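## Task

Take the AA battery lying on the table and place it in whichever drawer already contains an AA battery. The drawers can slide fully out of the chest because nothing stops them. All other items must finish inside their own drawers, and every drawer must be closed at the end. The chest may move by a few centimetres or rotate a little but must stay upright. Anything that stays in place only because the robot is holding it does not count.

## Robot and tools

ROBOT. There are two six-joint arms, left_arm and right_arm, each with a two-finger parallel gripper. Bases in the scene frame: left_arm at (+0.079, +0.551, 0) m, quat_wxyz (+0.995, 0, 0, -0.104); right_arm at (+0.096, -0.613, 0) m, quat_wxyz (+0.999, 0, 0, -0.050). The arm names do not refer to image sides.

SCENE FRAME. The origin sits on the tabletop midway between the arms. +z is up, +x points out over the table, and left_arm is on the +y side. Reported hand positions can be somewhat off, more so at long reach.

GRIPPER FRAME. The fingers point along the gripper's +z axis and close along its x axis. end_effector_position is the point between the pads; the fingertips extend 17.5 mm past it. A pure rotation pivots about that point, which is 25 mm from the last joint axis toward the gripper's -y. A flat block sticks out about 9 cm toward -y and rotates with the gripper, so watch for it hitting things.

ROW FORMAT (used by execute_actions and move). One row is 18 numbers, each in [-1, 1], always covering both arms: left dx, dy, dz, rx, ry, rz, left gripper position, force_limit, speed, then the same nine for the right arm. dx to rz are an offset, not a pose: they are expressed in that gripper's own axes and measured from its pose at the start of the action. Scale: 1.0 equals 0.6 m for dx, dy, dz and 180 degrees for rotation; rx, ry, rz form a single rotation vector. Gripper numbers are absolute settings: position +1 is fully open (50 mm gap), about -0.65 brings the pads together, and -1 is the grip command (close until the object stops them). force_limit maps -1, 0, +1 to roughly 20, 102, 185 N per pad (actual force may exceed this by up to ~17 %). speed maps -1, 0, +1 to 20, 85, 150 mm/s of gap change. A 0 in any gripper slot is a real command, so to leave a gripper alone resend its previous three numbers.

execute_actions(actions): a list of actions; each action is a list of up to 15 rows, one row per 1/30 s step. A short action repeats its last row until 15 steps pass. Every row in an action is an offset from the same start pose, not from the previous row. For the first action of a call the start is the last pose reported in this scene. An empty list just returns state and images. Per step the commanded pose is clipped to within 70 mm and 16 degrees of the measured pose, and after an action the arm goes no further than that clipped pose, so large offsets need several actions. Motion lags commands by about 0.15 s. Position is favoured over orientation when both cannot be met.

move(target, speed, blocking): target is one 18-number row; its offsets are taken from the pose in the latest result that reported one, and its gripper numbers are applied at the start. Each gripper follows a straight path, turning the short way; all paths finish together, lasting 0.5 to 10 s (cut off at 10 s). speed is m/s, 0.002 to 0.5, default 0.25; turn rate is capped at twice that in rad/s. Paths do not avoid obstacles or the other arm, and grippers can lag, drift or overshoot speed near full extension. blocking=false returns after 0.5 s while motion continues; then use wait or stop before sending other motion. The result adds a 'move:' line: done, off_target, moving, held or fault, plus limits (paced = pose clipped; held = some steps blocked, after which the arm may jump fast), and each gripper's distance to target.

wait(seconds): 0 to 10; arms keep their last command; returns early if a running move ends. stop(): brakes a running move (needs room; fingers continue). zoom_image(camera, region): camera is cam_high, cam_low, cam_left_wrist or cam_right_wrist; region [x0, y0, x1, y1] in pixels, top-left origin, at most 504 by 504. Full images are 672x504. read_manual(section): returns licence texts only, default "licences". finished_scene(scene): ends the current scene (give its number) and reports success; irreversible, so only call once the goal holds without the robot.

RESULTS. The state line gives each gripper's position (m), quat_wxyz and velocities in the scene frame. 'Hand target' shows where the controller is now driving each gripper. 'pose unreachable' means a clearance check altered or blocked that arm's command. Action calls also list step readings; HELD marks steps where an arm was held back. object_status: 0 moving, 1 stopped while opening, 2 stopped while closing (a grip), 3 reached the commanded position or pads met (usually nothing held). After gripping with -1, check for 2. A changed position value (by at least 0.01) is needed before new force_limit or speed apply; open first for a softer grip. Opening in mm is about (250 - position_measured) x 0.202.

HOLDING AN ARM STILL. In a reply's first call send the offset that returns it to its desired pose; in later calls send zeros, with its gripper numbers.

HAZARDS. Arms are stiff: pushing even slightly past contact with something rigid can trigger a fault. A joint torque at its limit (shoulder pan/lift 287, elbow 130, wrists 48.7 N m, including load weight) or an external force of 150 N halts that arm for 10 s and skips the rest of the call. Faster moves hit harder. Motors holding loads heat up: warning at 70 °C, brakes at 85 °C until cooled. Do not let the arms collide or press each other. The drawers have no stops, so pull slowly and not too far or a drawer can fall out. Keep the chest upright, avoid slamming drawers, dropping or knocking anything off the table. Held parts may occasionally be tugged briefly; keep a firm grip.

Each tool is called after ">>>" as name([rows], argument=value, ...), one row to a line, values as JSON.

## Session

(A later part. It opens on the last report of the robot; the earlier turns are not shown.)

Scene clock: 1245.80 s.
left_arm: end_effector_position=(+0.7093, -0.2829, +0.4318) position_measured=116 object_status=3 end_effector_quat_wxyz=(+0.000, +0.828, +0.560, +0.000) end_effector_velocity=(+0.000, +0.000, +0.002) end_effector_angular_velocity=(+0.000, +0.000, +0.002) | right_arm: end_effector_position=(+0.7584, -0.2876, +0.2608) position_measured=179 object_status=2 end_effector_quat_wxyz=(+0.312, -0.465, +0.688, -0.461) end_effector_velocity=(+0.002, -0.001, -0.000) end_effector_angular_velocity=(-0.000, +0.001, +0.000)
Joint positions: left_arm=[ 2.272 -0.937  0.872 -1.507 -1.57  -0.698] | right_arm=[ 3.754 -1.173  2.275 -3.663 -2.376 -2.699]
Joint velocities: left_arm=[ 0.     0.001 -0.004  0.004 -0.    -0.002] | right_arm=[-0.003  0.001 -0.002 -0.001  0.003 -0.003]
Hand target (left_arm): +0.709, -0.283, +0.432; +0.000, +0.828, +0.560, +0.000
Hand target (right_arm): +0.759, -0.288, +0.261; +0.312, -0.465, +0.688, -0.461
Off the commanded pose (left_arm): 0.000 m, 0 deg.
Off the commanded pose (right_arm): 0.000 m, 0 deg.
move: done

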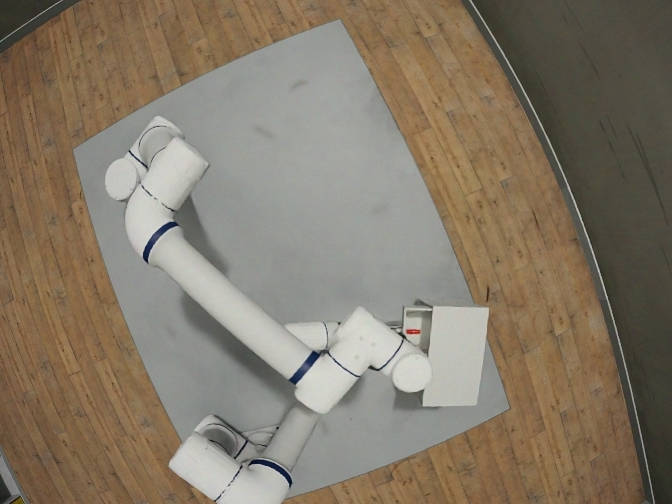

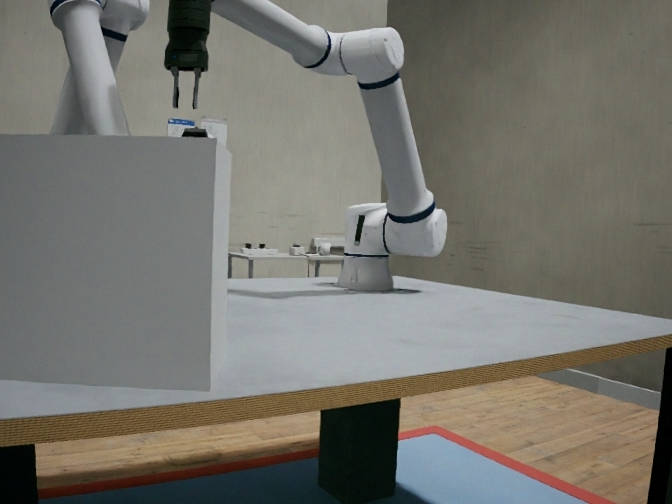

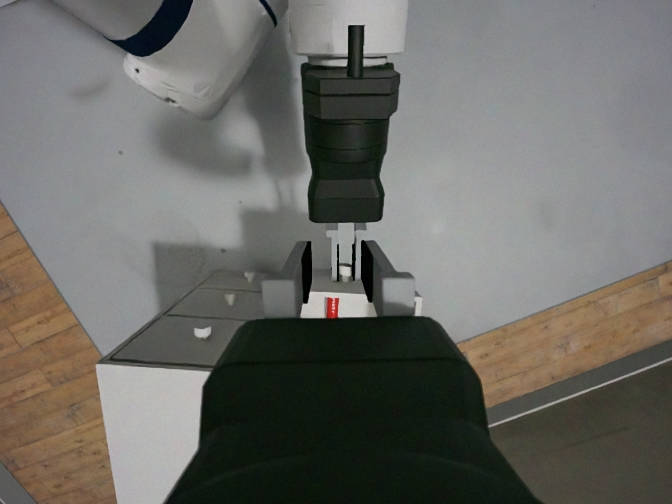

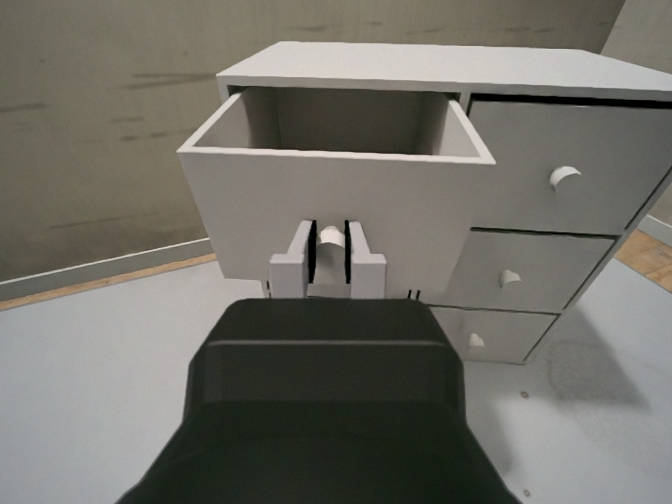

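>>> zoom_image(camera="cam_right_wrist", region=[160, 30, 420, 300])

>>> zoom_image(camera="cam_right_wrist", region=[400, 30, 672, 300])

Region (160, 30, 420, 300) of cam_right_wrist's 672x504 image, scaled by 1.867, with more detail than that image has; it fills the left 485 columns of this view, and the rest is white.

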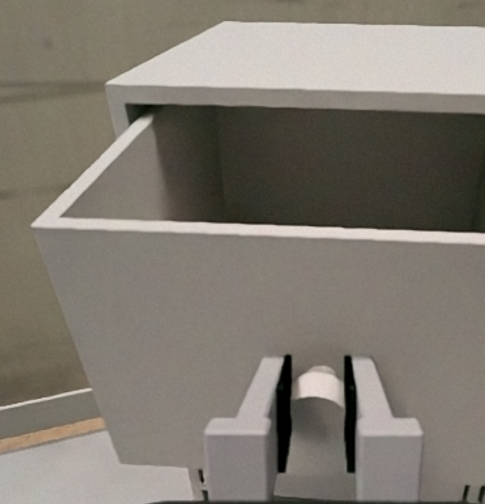

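Region (400, 30, 672, 300) of cam_right_wrist's 672x504 image, scaled by 1.853, with more detail than that image has; it fills the top 500 rows of this view, and the rest is white.

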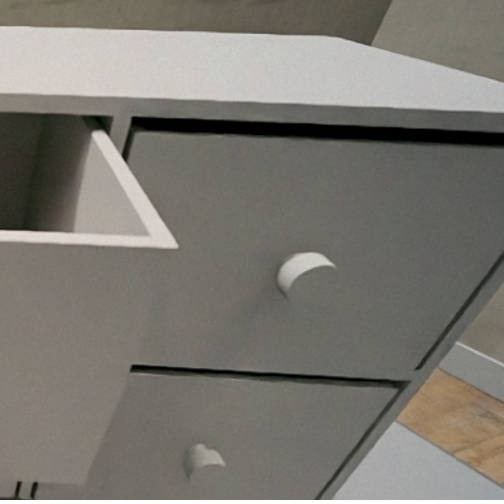

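>>> move(target=[0,0,0,0,0,0,0.25,-0.4,0.3, 0,0.0127,-0.0308,0,0,0,-1,-0.4,0.4], speed=0.04)

Scene clock: 1366.67 s.
left_arm: end_effector_position=(+0.7093, -0.2829, +0.4317) position_measured=116 object_status=3 end_effector_quat_wxyz=(+0.000, +0.828, +0.560, +0.000) end_effector_velocity=(-0.000, +0.000, -0.001) end_effector_angular_velocity=(+0.001, +0.001, +0.002) | right_arm: end_effector_position=(+0.7402, -0.2803, +0.2608) position_measured=179 object_status=2 end_effector_quat_wxyz=(+0.312, -0.465, +0.688, -0.461) end_effector_velocity=(-0.003, +0.001, +0.000) end_effector_angular_velocity=(+0.000, -0.001, +0.000)
Joint positions: left_arm=[ 2.272 -0.937  0.872 -1.507 -1.57  -0.698] | right_arm=[ 3.781 -1.183  2.291 -3.652 -2.399 -2.676]
Joint velocities: left_arm=[-0.     0.     0.001  0.    -0.    -0.002] | right_arm=[ 0.005 -0.002  0.002  0.002 -0.004  0.004]
Hand target (left_arm): +0.709, -0.283, +0.432; +0.000, +0.828, +0.560, +0.000
Hand target (right_arm): +0.740, -0.280, +0.261; +0.312, -0.465, +0.688, -0.461
Off the commanded pose (left_arm): 0.000 m, 0 deg.
Off the commanded pose (right_arm): 0.000 m, 0 deg.
move: done

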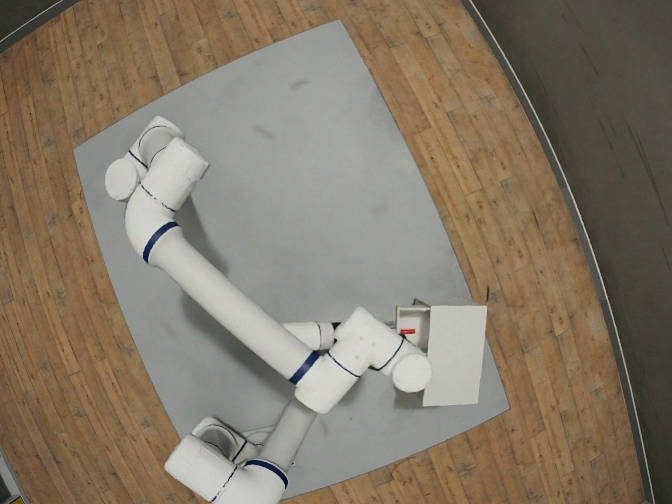

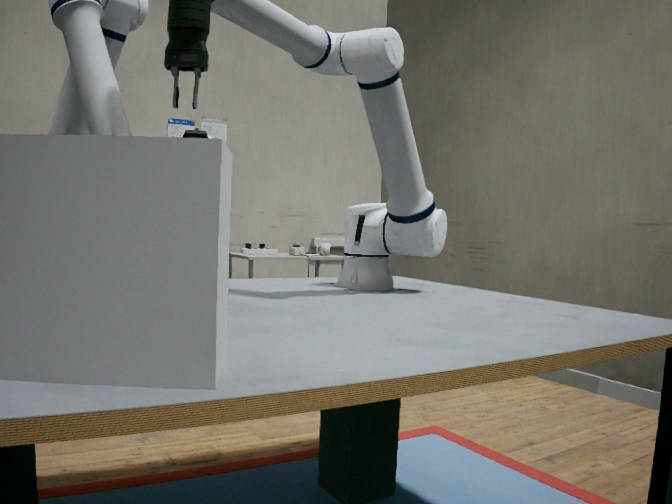

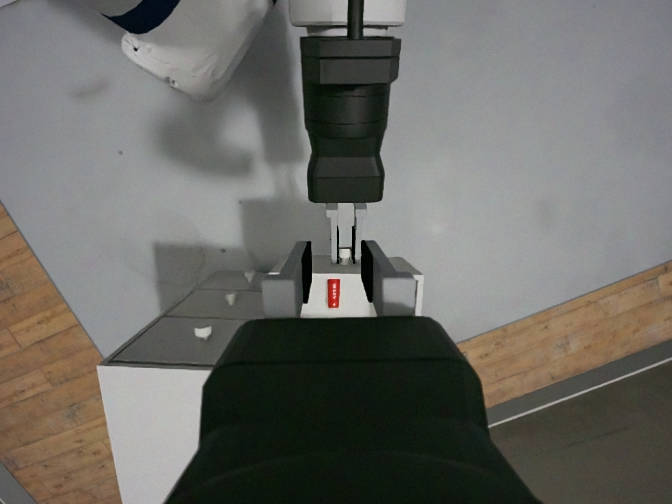

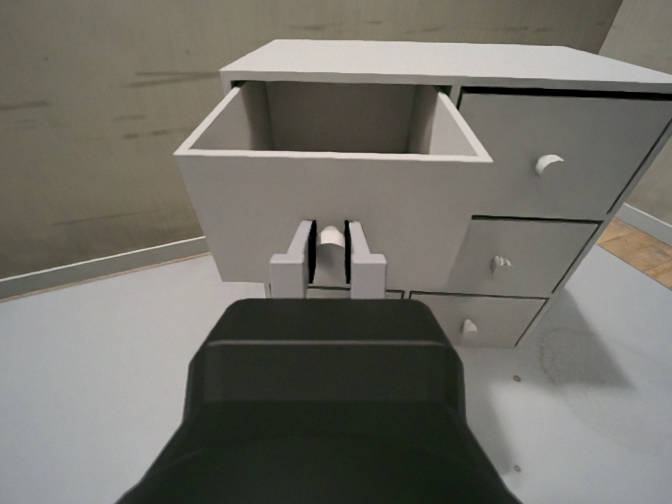

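>>> zoom_image(camera="cam_high", region=[360, 270, 540, 430])

Region (360, 270, 540, 430) of cam_high's 672x504 image, scaled by 2.800, with more detail than that image has.

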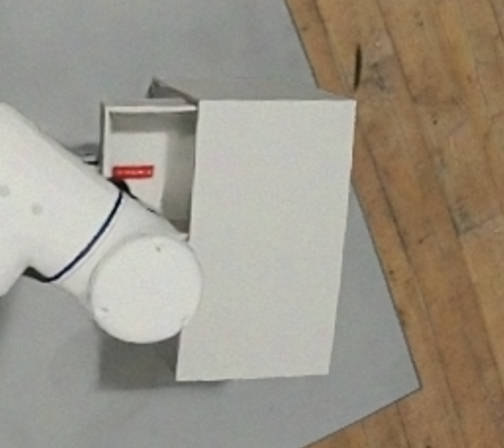

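>>> move(target=[0.339,-0.2415,0.02,0,0,0,0.25,-0.4,0.3, 0,-0.0146,-0.096,0,0,0,0.35,-0.4,0.6], speed=0.3)

Scene clock: 1488.20 s.
left_arm: end_effector_position=(+0.6500, -0.0408, +0.4198) position_measured=116 object_status=3 end_effector_quat_wxyz=(+0.000, +0.828, +0.560, +0.000) end_effector_velocity=(-0.000, +0.003, +0.000) end_effector_angular_velocity=(-0.001, -0.002, -0.000) | right_arm: end_effector_position=(+0.6940, -0.2617, +0.2908) position_measured=100 object_status=3 end_effector_quat_wxyz=(+0.312, -0.465, +0.688, -0.461) end_effector_velocity=(-0.001, +0.001, +0.000) end_effector_angular_velocity=(-0.000, +0.001, +0.001)
Joint positions: left_arm=[ 2.348 -1.336  1.473 -1.708 -1.57  -0.622] | right_arm=[ 3.856 -1.269  2.318 -3.543 -2.459 -2.61 ]
Joint velocities: left_arm=[ 0.001 -0.005  0.006 -0.004  0.001  0.001] | right_arm=[ 0.001 -0.001 -0.     0.003 -0.001  0.001]
Hand target (left_arm): +0.650, -0.040, +0.420; +0.000, +0.828, +0.560, +0.000
Hand target (right_arm): +0.694, -0.262, +0.291; +0.312, -0.465, +0.688, -0.461
Off the commanded pose (left_arm): 0.001 m, 0 deg.
Off the commanded pose (right_arm): 0.000 m, 0 deg.
move: done

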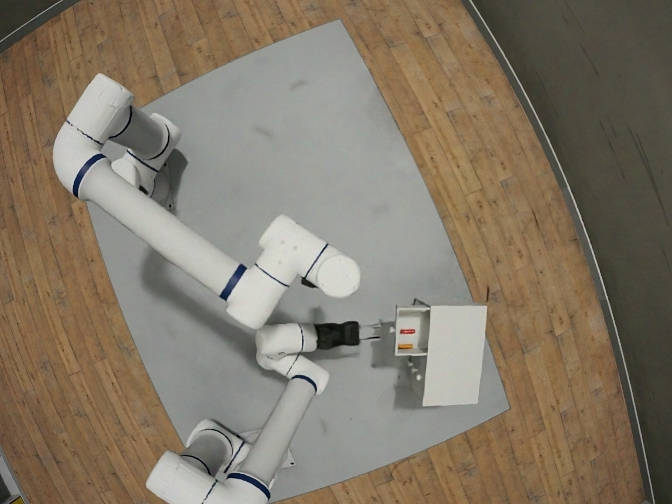

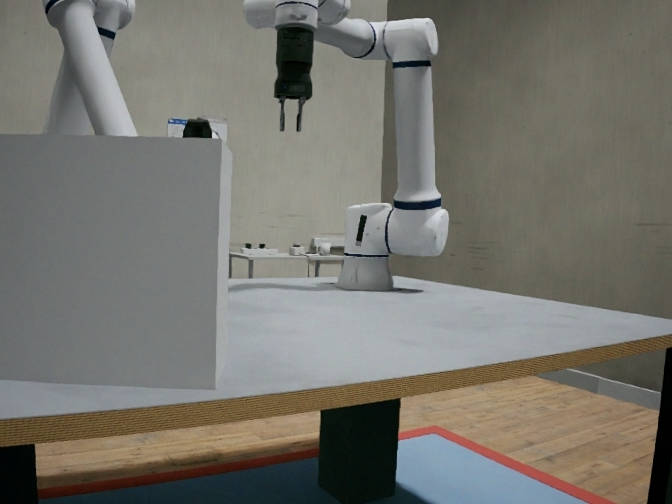

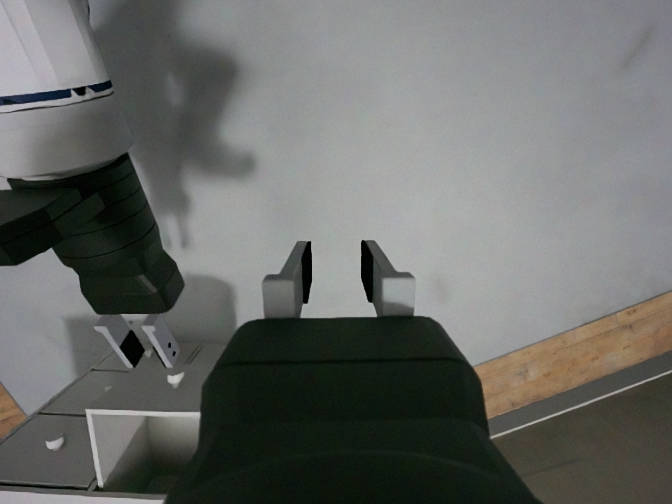

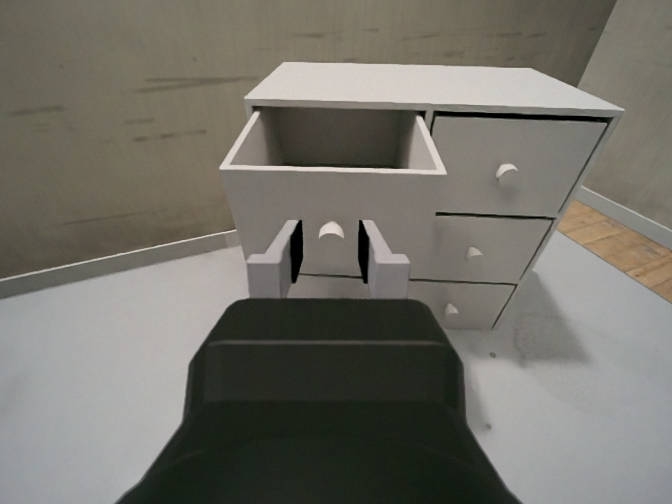

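>>> zoom_image(camera="cam_high", region=[360, 270, 540, 430])

>>> zoom_image(camera="cam_right_wrist", region=[200, 40, 672, 340])

Region (360, 270, 540, 430) of cam_high's 672x504 image, scaled by 2.800, with more detail than that image has.

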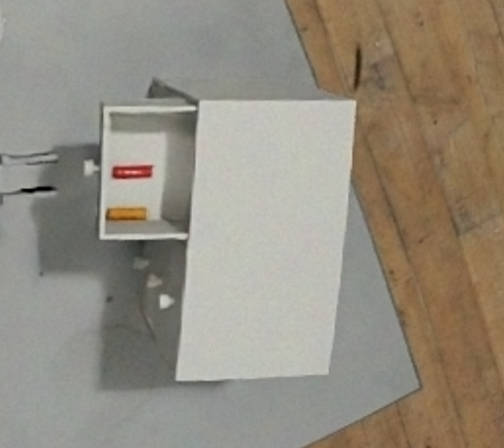

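Region (200, 40, 672, 340) of cam_right_wrist's 672x504 image, scaled by 1.068, with more detail than that image has; it fills the top 320 rows of this view, and the rest is white.

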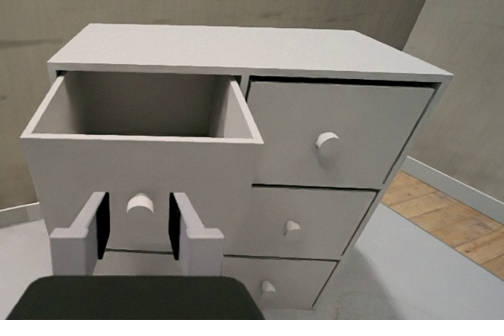

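>>> move(target=[0,0,0,0,0,0,1,-0.4,0.3, 0.1595,-0.3427,0.3547,-0.3761,0,0,0.35,-0.4,0.6], speed=0.5)

Scene clock: 1599.47 s.
left_arm: end_effector_position=(+0.6500, -0.0408, +0.4198) position_measured=3 object_status=3 end_effector_quat_wxyz=(+0.000, +0.828, +0.560, +0.000) end_effector_velocity=(+0.001, -0.000, +0.001) end_effector_angular_velocity=(-0.002, -0.001, +0.001) | right_arm: end_effector_position=(+0.9148, -0.4529, +0.3993) position_measured=100 object_status=3 end_effector_quat_wxyz=(+0.001, -0.560, +0.828, -0.001) end_effector_velocity=(+0.002, -0.003, +0.001) end_effector_angular_velocity=(+0.004, +0.018, -0.001)
Joint positions: left_arm=[ 2.348 -1.336  1.473 -1.708 -1.57  -0.622] | right_arm=[ 3.232 -1.384  1.569 -1.758 -1.572 -2.769]
Joint velocities: left_arm=[ 0.     0.    -0.001 -0.001 -0.    -0.001] | right_arm=[-0.005  0.01  -0.017  0.026  0.004 -0.004]
Hand target (left_arm): +0.650, -0.041, +0.420; +0.000, +0.828, +0.560, +0.000
Hand target (right_arm): +0.915, -0.453, +0.399; -0.000, -0.560, +0.828, -0.000
Off the commanded pose (left_arm): 0.000 m, 0 deg.
Off the commanded pose (right_arm): 0.001 m, 0 deg.
move: done

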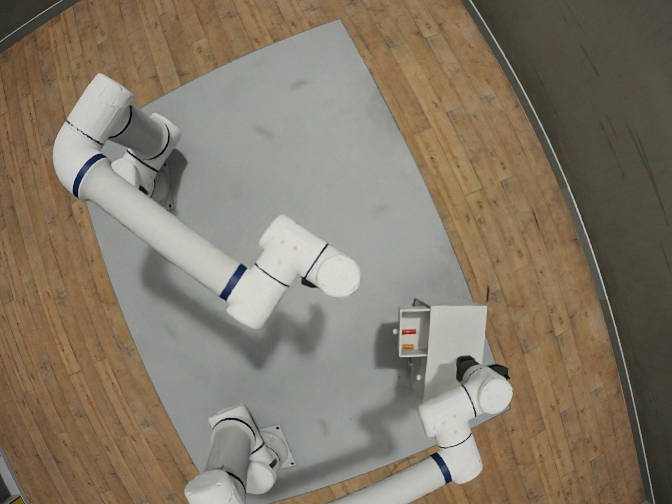

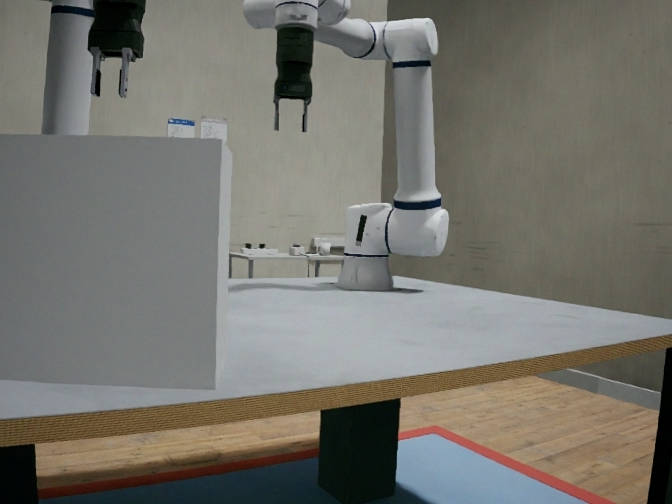

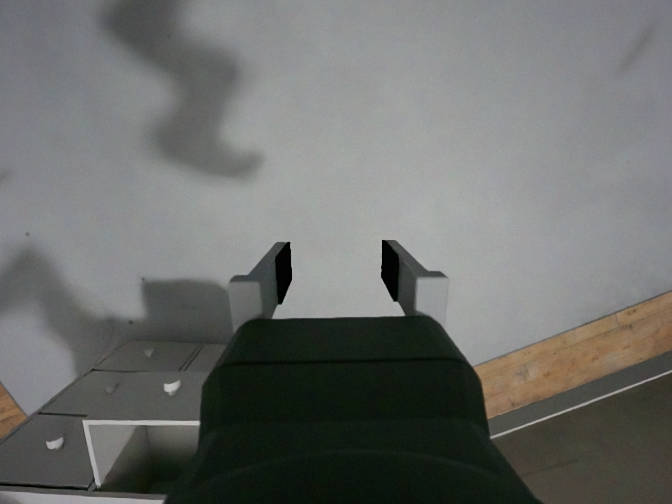

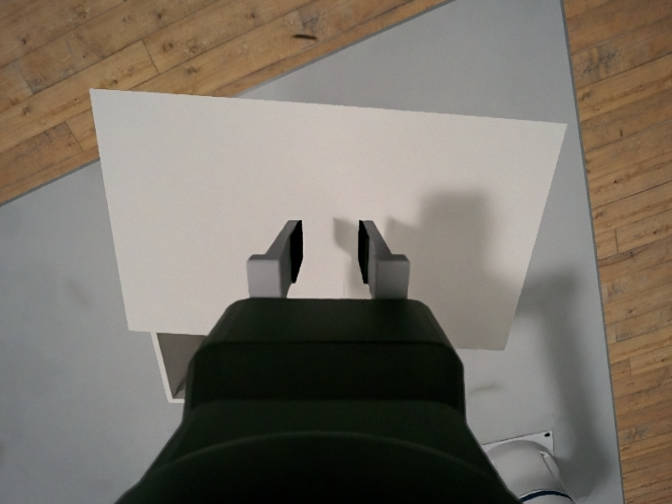

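>>> execute_actions(actions=[])

Scene clock: 1627.33 s.
left_arm: end_effector_position=(+0.6500, -0.0408, +0.4198) position_measured=3 object_status=3 end_effector_quat_wxyz=(+0.000, +0.828, +0.560, +0.000) end_effector_velocity=(-0.001, -0.000, -0.000) end_effector_angular_velocity=(+0.000, +0.001, -0.000) | right_arm: end_effector_position=(+0.9152, -0.4530, +0.3994) position_measured=100 object_status=3 end_effector_quat_wxyz=(-0.000, -0.560, +0.828, -0.000) end_effector_velocity=(-0.000, -0.001, +0.001) end_effector_angular_velocity=(+0.000, -0.001, -0.001)
Joint positions: left_arm=[ 2.348 -1.336  1.473 -1.708 -1.57  -0.622] | right_arm=[ 3.231 -1.382  1.566 -1.755 -1.572 -2.77 ]
Joint velocities: left_arm=[-0.001  0.    -0.     0.001 -0.001 -0.001] | right_arm=[-0.001 -0.001  0.    -0.     0.     0.   ]
Hand target (left_arm): +0.650, -0.041, +0.420; +0.000, +0.828, +0.560, +0.000
Hand target (right_arm): +0.915, -0.453, +0.399; -0.000, -0.560, +0.828, -0.000
Off the commanded pose (left_arm): 0.000 m, 0 deg.
Off the commanded pose (right_arm): 0.002 m, 0 deg.

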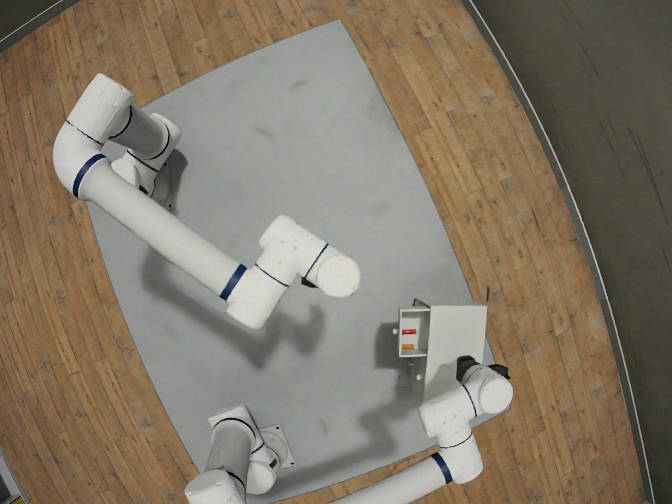

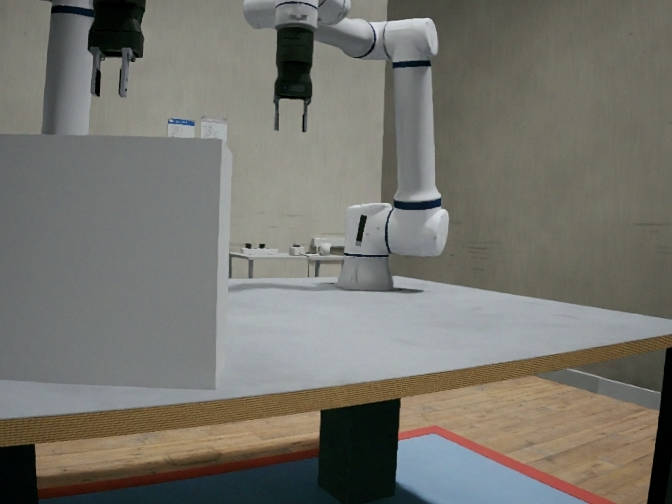

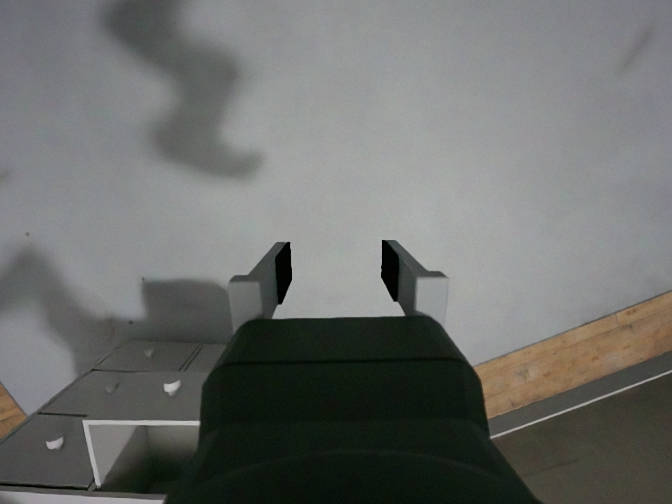

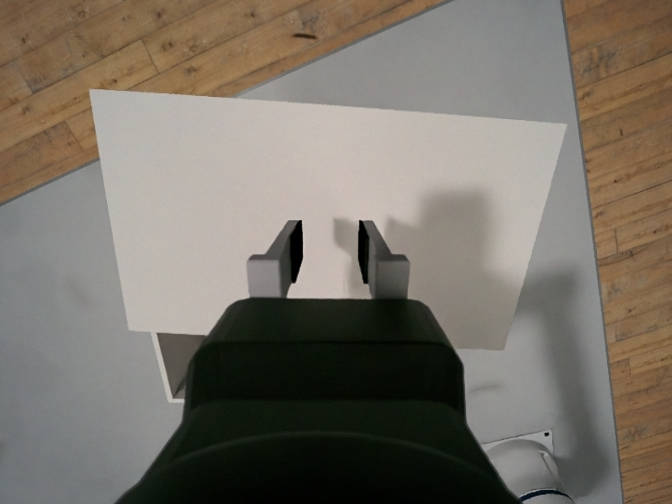

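>>> move(target=[-0.314, 0.1113, 0.0667, 0, 0, 0, 1, -0.4, 0.3, -0.0133, -0.193, 0.11, 0, 0, 0.99, 1, -0.4, 0.6], speed=0.5)

Scene clock: 1751.13 s.
left_arm: end_effector_position=(+0.6425, -0.2403, +0.3796) position_measured=3 object_status=3 end_effector_quat_wxyz=(+0.000, +0.828, +0.560, +0.000) end_effector_velocity=(-0.000, -0.001, -0.001) end_effector_angular_velocity=(+0.001, -0.000, -0.002) | right_arm: end_effector_position=(+1.0253, -0.4888, +0.3328) position_measured=3 object_status=3 end_effector_quat_wxyz=(+0.000, +0.819, +0.574, -0.000) end_effector_velocity=(+0.001, -0.001, -0.002) end_effector_angular_velocity=(-0.001, +0.001, -0.017)
Joint positions: left_arm=[ 2.232 -1.077  1.186 -1.679 -1.57  -0.738] | right_arm=[ 3.176 -1.121  1.334 -1.784 -1.572  0.283]
Joint velocities: left_arm=[-0.001  0.001 -0.001  0.     0.001  0.001] | right_arm=[-0.001  0.003 -0.001 -0.002 -0.001  0.016]
Hand target (left_arm): +0.643, -0.240, +0.380; +0.000, +0.828, +0.560, +0.000
Hand target (right_arm): +1.025, -0.489, +0.333; +0.000, +0.819, +0.573, -0.000
Off the commanded pose (left_arm): 0.001 m, 0 deg.
Off the commanded pose (right_arm): 0.001 m, 0 deg.
move: done

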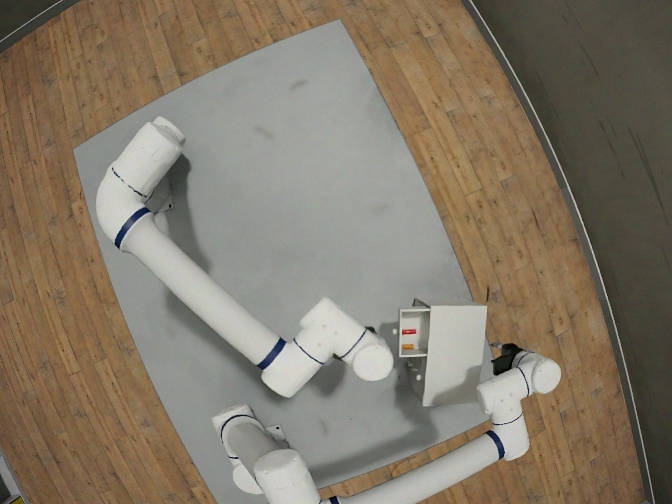

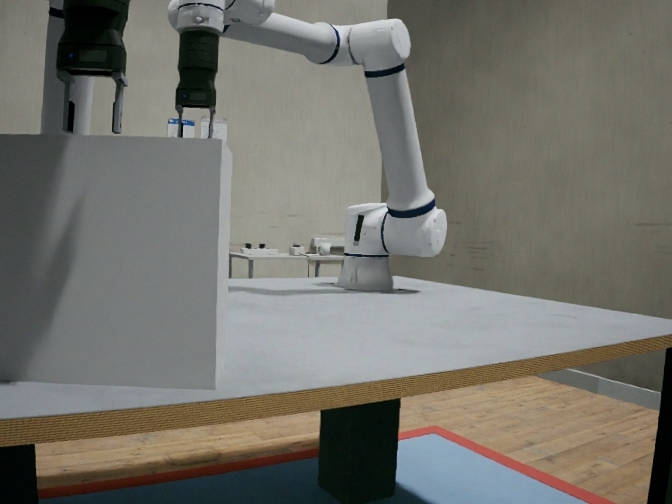

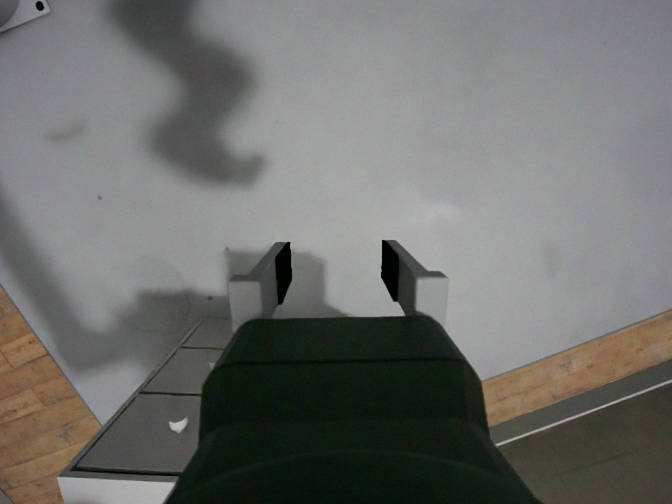

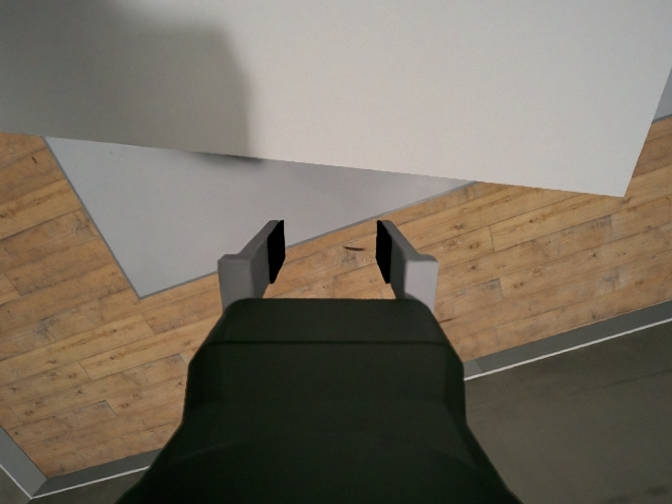

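>>> move(target=[0, 0, 0, 0, 0, 0, 1, -0.4, 0.3, 0, 0, 0.305, 0.0278, 0.0004, 0.01, 1, -0.4, 0.6], speed=0.2)

Scene clock: 1783.90 s.
left_arm: end_effector_position=(+0.6425, -0.2404, +0.3796) position_measured=3 object_status=3 end_effector_quat_wxyz=(+0.000, +0.828, +0.560, +0.000) end_effector_velocity=(+0.000, +0.000, +0.001) end_effector_angular_velocity=(+0.000, +0.000, -0.002) | right_arm: end_effector_position=(+1.0249, -0.4889, +0.1512) position_measured=3 object_status=3 end_effector_quat_wxyz=(-0.035, +0.827, +0.561, -0.024) end_effector_velocity=(+0.000, +0.001, -0.005) end_effector_angular_velocity=(+0.001, +0.002, +0.001)
Joint positions: left_arm=[ 2.232 -1.077  1.186 -1.679 -1.57  -0.738] | right_arm=[ 3.167 -0.99   1.455 -1.954 -1.546  0.304]
Joint velocities: left_arm=[ 0.    -0.    -0.001  0.001  0.     0.002] | right_arm=[ 0.001  0.005  0.001 -0.004  0.001  0.   ]
Hand target (left_arm): +0.643, -0.240, +0.380; +0.000, +0.828, +0.560, +0.000
Hand target (right_arm): +1.025, -0.489, +0.150; -0.036, +0.827, +0.561, -0.025
Off the commanded pose (left_arm): 0.000 m, 0 deg.
Off the commanded pose (right_arm): 0.001 m, 0 deg.
move: done

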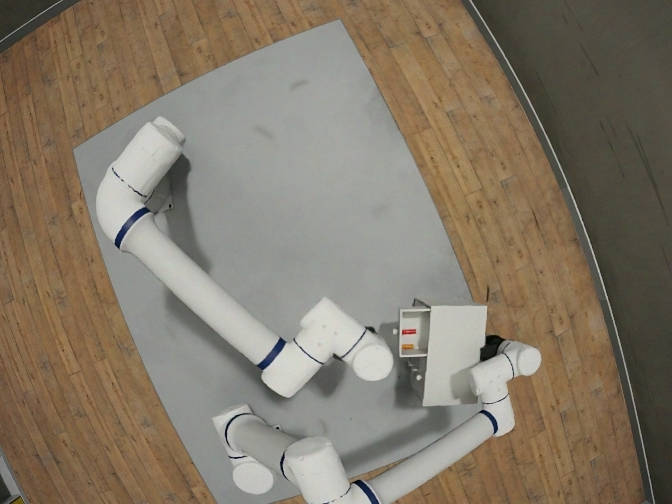

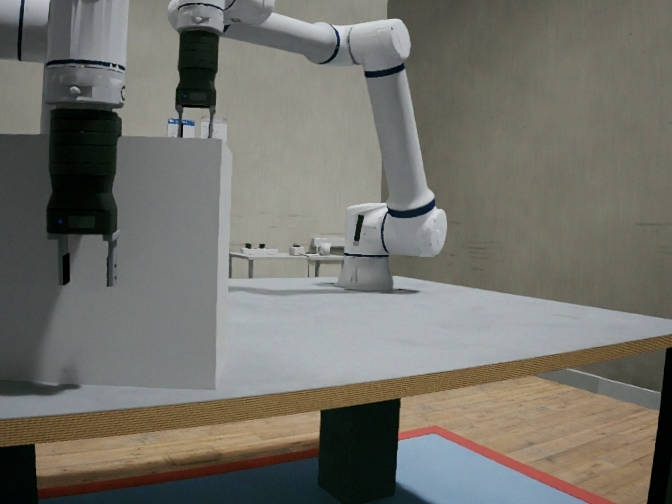

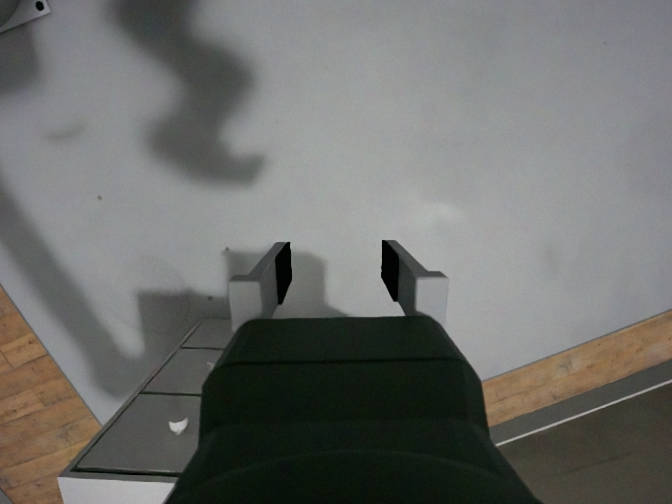

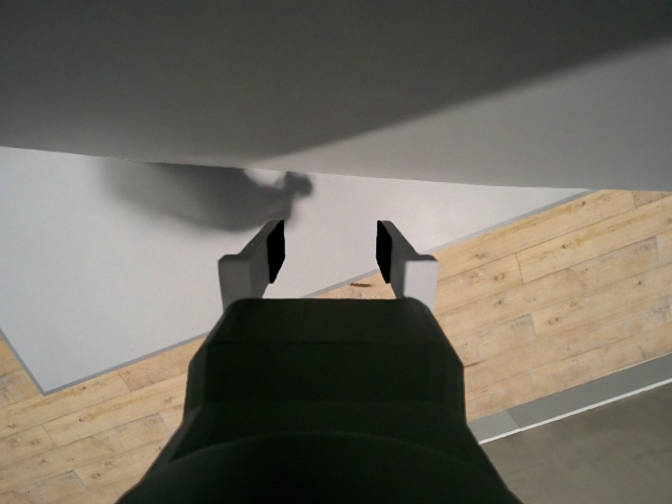

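>>> move(target=[0, 0, 0, 0, 0, 0, 1, -0.4, 0.3, 0, -0.0664, 0.0038, 0, 0, 0, 1, -0.4, 0.6], speed=0.04)

Scene clock: 1802.67 s.
left_arm: end_effector_position=(+0.6425, -0.2403, +0.3796) position_measured=3 object_status=3 end_effector_quat_wxyz=(+0.000, +0.828, +0.560, +0.000) end_effector_velocity=(+0.001, -0.000, +0.000) end_effector_angular_velocity=(-0.002, -0.001, +0.001) | right_arm: end_effector_position=(+1.0258, -0.4890, +0.1524) position_measured=3 object_status=3 end_effector_quat_wxyz=(-0.035, +0.827, +0.561, -0.023) end_effector_velocity=(+0.001, -0.000, -0.001) end_effector_angular_velocity=(-0.000, -0.001, -0.001)
Joint positions: left_arm=[ 2.232 -1.077  1.186 -1.679 -1.57  -0.738] | right_arm=[ 3.167 -0.991  1.454 -1.955 -1.546  0.305]
Joint velocities: left_arm=[ 0.    -0.    -0.    -0.002  0.    -0.   ] | right_arm=[-0.     0.002 -0.    -0.002 -0.     0.001]
Hand target (left_arm): +0.642, -0.240, +0.380; +0.000, +0.828, +0.560, +0.000
Hand target (right_arm): +1.026, -0.489, +0.152; -0.035, +0.827, +0.561, -0.023
Off the commanded pose (left_arm): 0.000 m, 0 deg.
Off the commanded pose (right_arm): 0.041 m, 0 deg.
FORCE FAULT: contact force on the right arm reached its limit, and that arm stopped for 10 seconds. The contact can be on any part of that arm, not only on its tool. That arm ran no command of this call. That arm holds still and accepts commands again. Move the arm away from the contact; if what it grips holds it there, let go first. Pushing or pulling that hard again can fault the arm again.
move: fault (right_arm)

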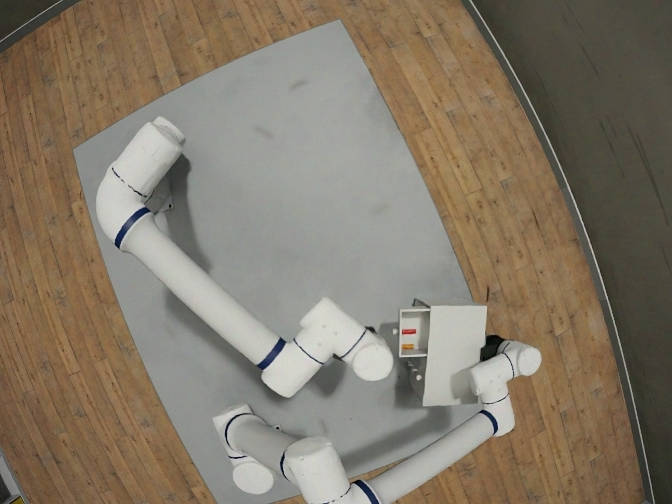

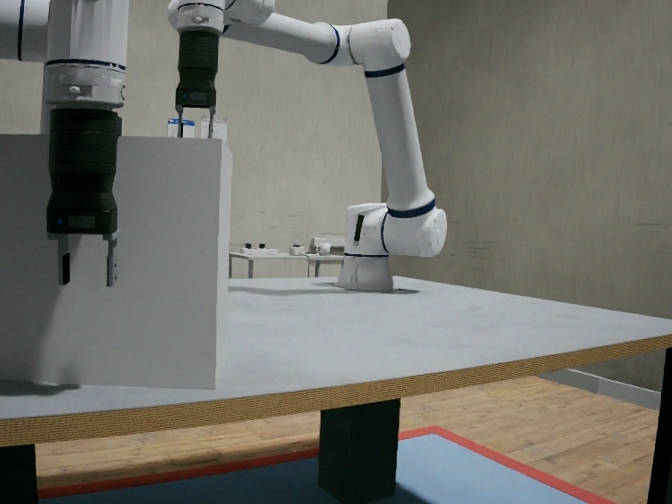

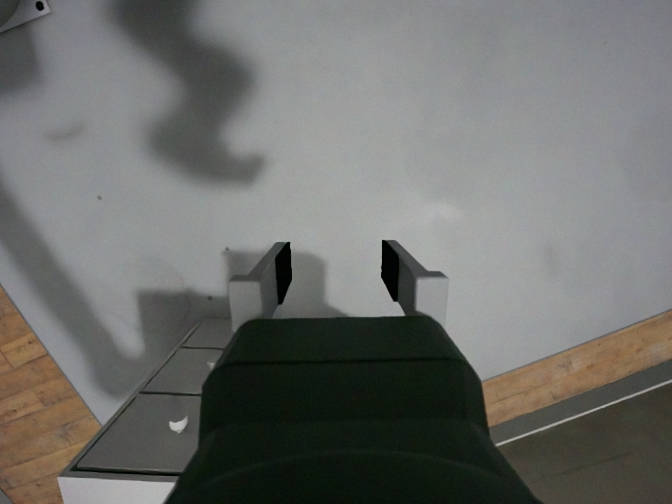

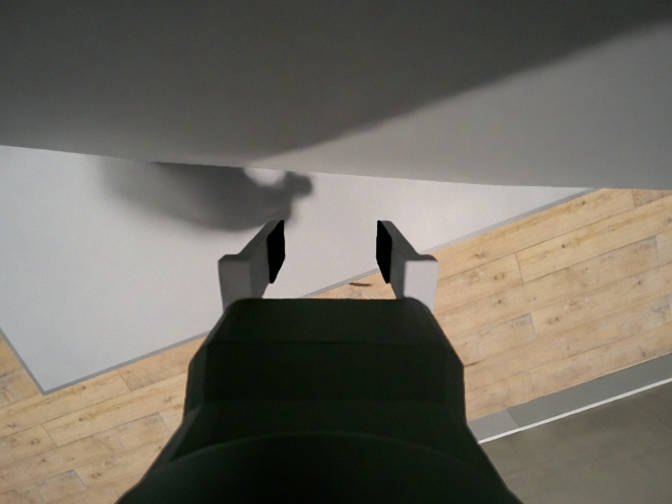

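>>> zoom_image(camera="cam_low", region=[0, 0, 240, 180])

>>> zoom_image(camera="cam_high", region=[400, 280, 580, 440])

Region (0, 0, 240, 180) of cam_low's 672x504 image, scaled by 2.100, with more detail than that image has; it fills the top 378 rows of this view, and the rest is white.

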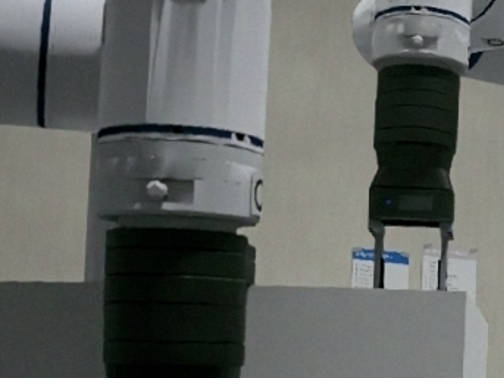

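Region (400, 280, 580, 440) of cam_high's 672x504 image, scaled by 2.800, with more detail than that image has.

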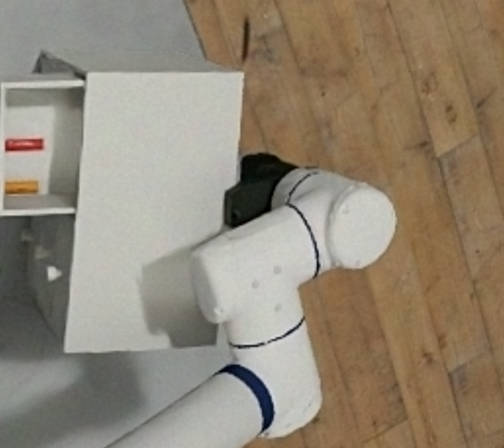

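>>> move(target=[0, 0, 0, 0, 0, 0, 1, -0.4, 0.3, 0, -0.0022, -0.0249, 0.1278, 0, 0, 1, -0.4, 0.6], speed=0.2)

Scene clock: 1924.17 s.
left_arm: end_effector_position=(+0.6425, -0.2404, +0.3796) position_measured=3 object_status=3 end_effector_quat_wxyz=(+0.000, +0.828, +0.560, +0.000) end_effector_velocity=(+0.000, -0.000, +0.001) end_effector_angular_velocity=(-0.001, -0.000, +0.001) | right_arm: end_effector_position=(+1.0257, -0.4890, +0.1668) position_measured=3 object_status=3 end_effector_quat_wxyz=(-0.198, +0.804, +0.545, -0.134) end_effector_velocity=(+0.000, -0.000, +0.001) end_effector_angular_velocity=(+0.005, +0.015, -0.000)
Joint positions: left_arm=[ 2.232 -1.077  1.186 -1.679 -1.57  -0.738] | right_arm=[ 3.137 -0.827  1.143 -1.42  -1.445  0.245]
Joint velocities: left_arm=[ 0.    -0.    -0.001 -0.    -0.    -0.001] | right_arm=[-0.001  0.008 -0.015  0.023  0.003 -0.003]
Hand target (left_arm): +0.643, -0.240, +0.380; +0.000, +0.828, +0.560, +0.000
Hand target (right_arm): +1.026, -0.489, +0.167; -0.199, +0.803, +0.545, -0.135
Off the commanded pose (left_arm): 0.000 m, 0 deg.
Off the commanded pose (right_arm): 0.001 m, 0 deg.
move: done

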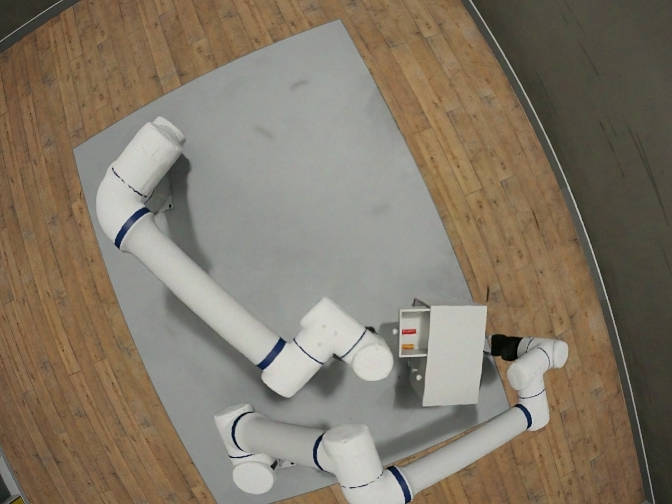

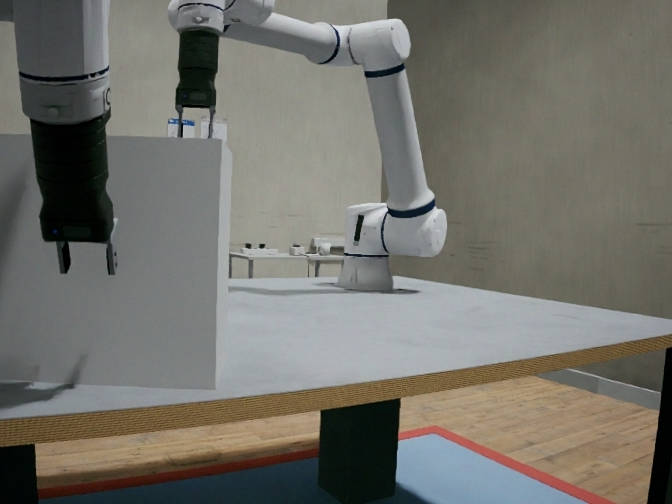

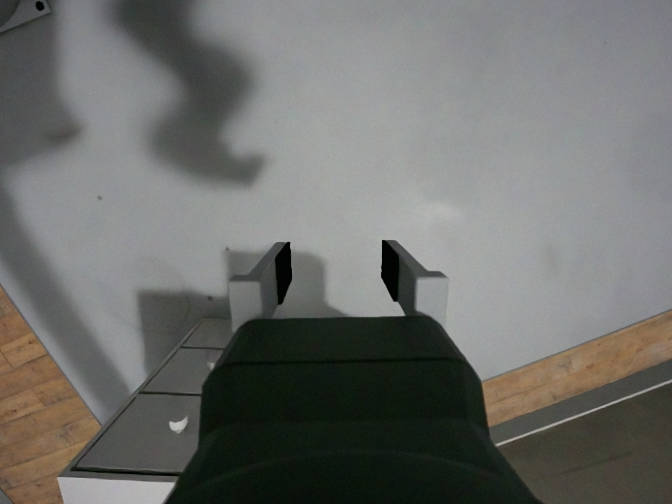

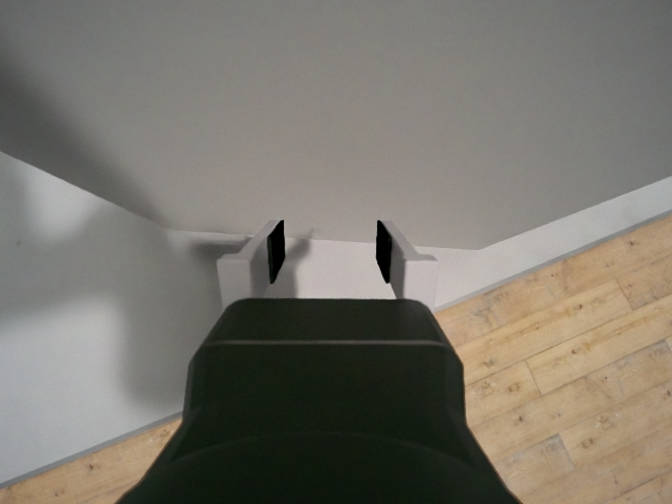

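>>> zoom_image(camera="cam_right_wrist", region=[0, 110, 336, 330])

>>> zoom_image(camera="cam_right_wrist", region=[336, 110, 672, 330])

Region (0, 110, 336, 330) of cam_right_wrist's 672x504 image, scaled by 1.500, with more detail than that image has; it fills the top 330 rows of this view, and the rest is white.

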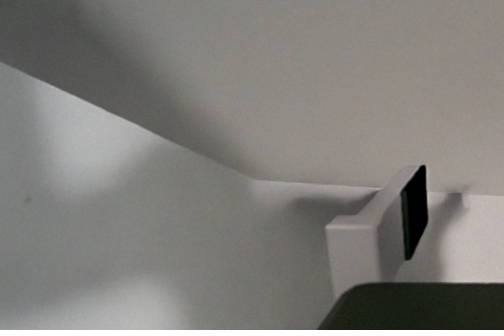

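Region (336, 110, 672, 330) of cam_right_wrist's 672x504 image, scaled by 1.500, with more detail than that image has; it fills the top 330 rows of this view, and the rest is white.

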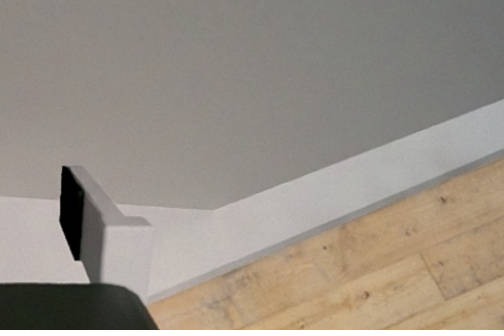

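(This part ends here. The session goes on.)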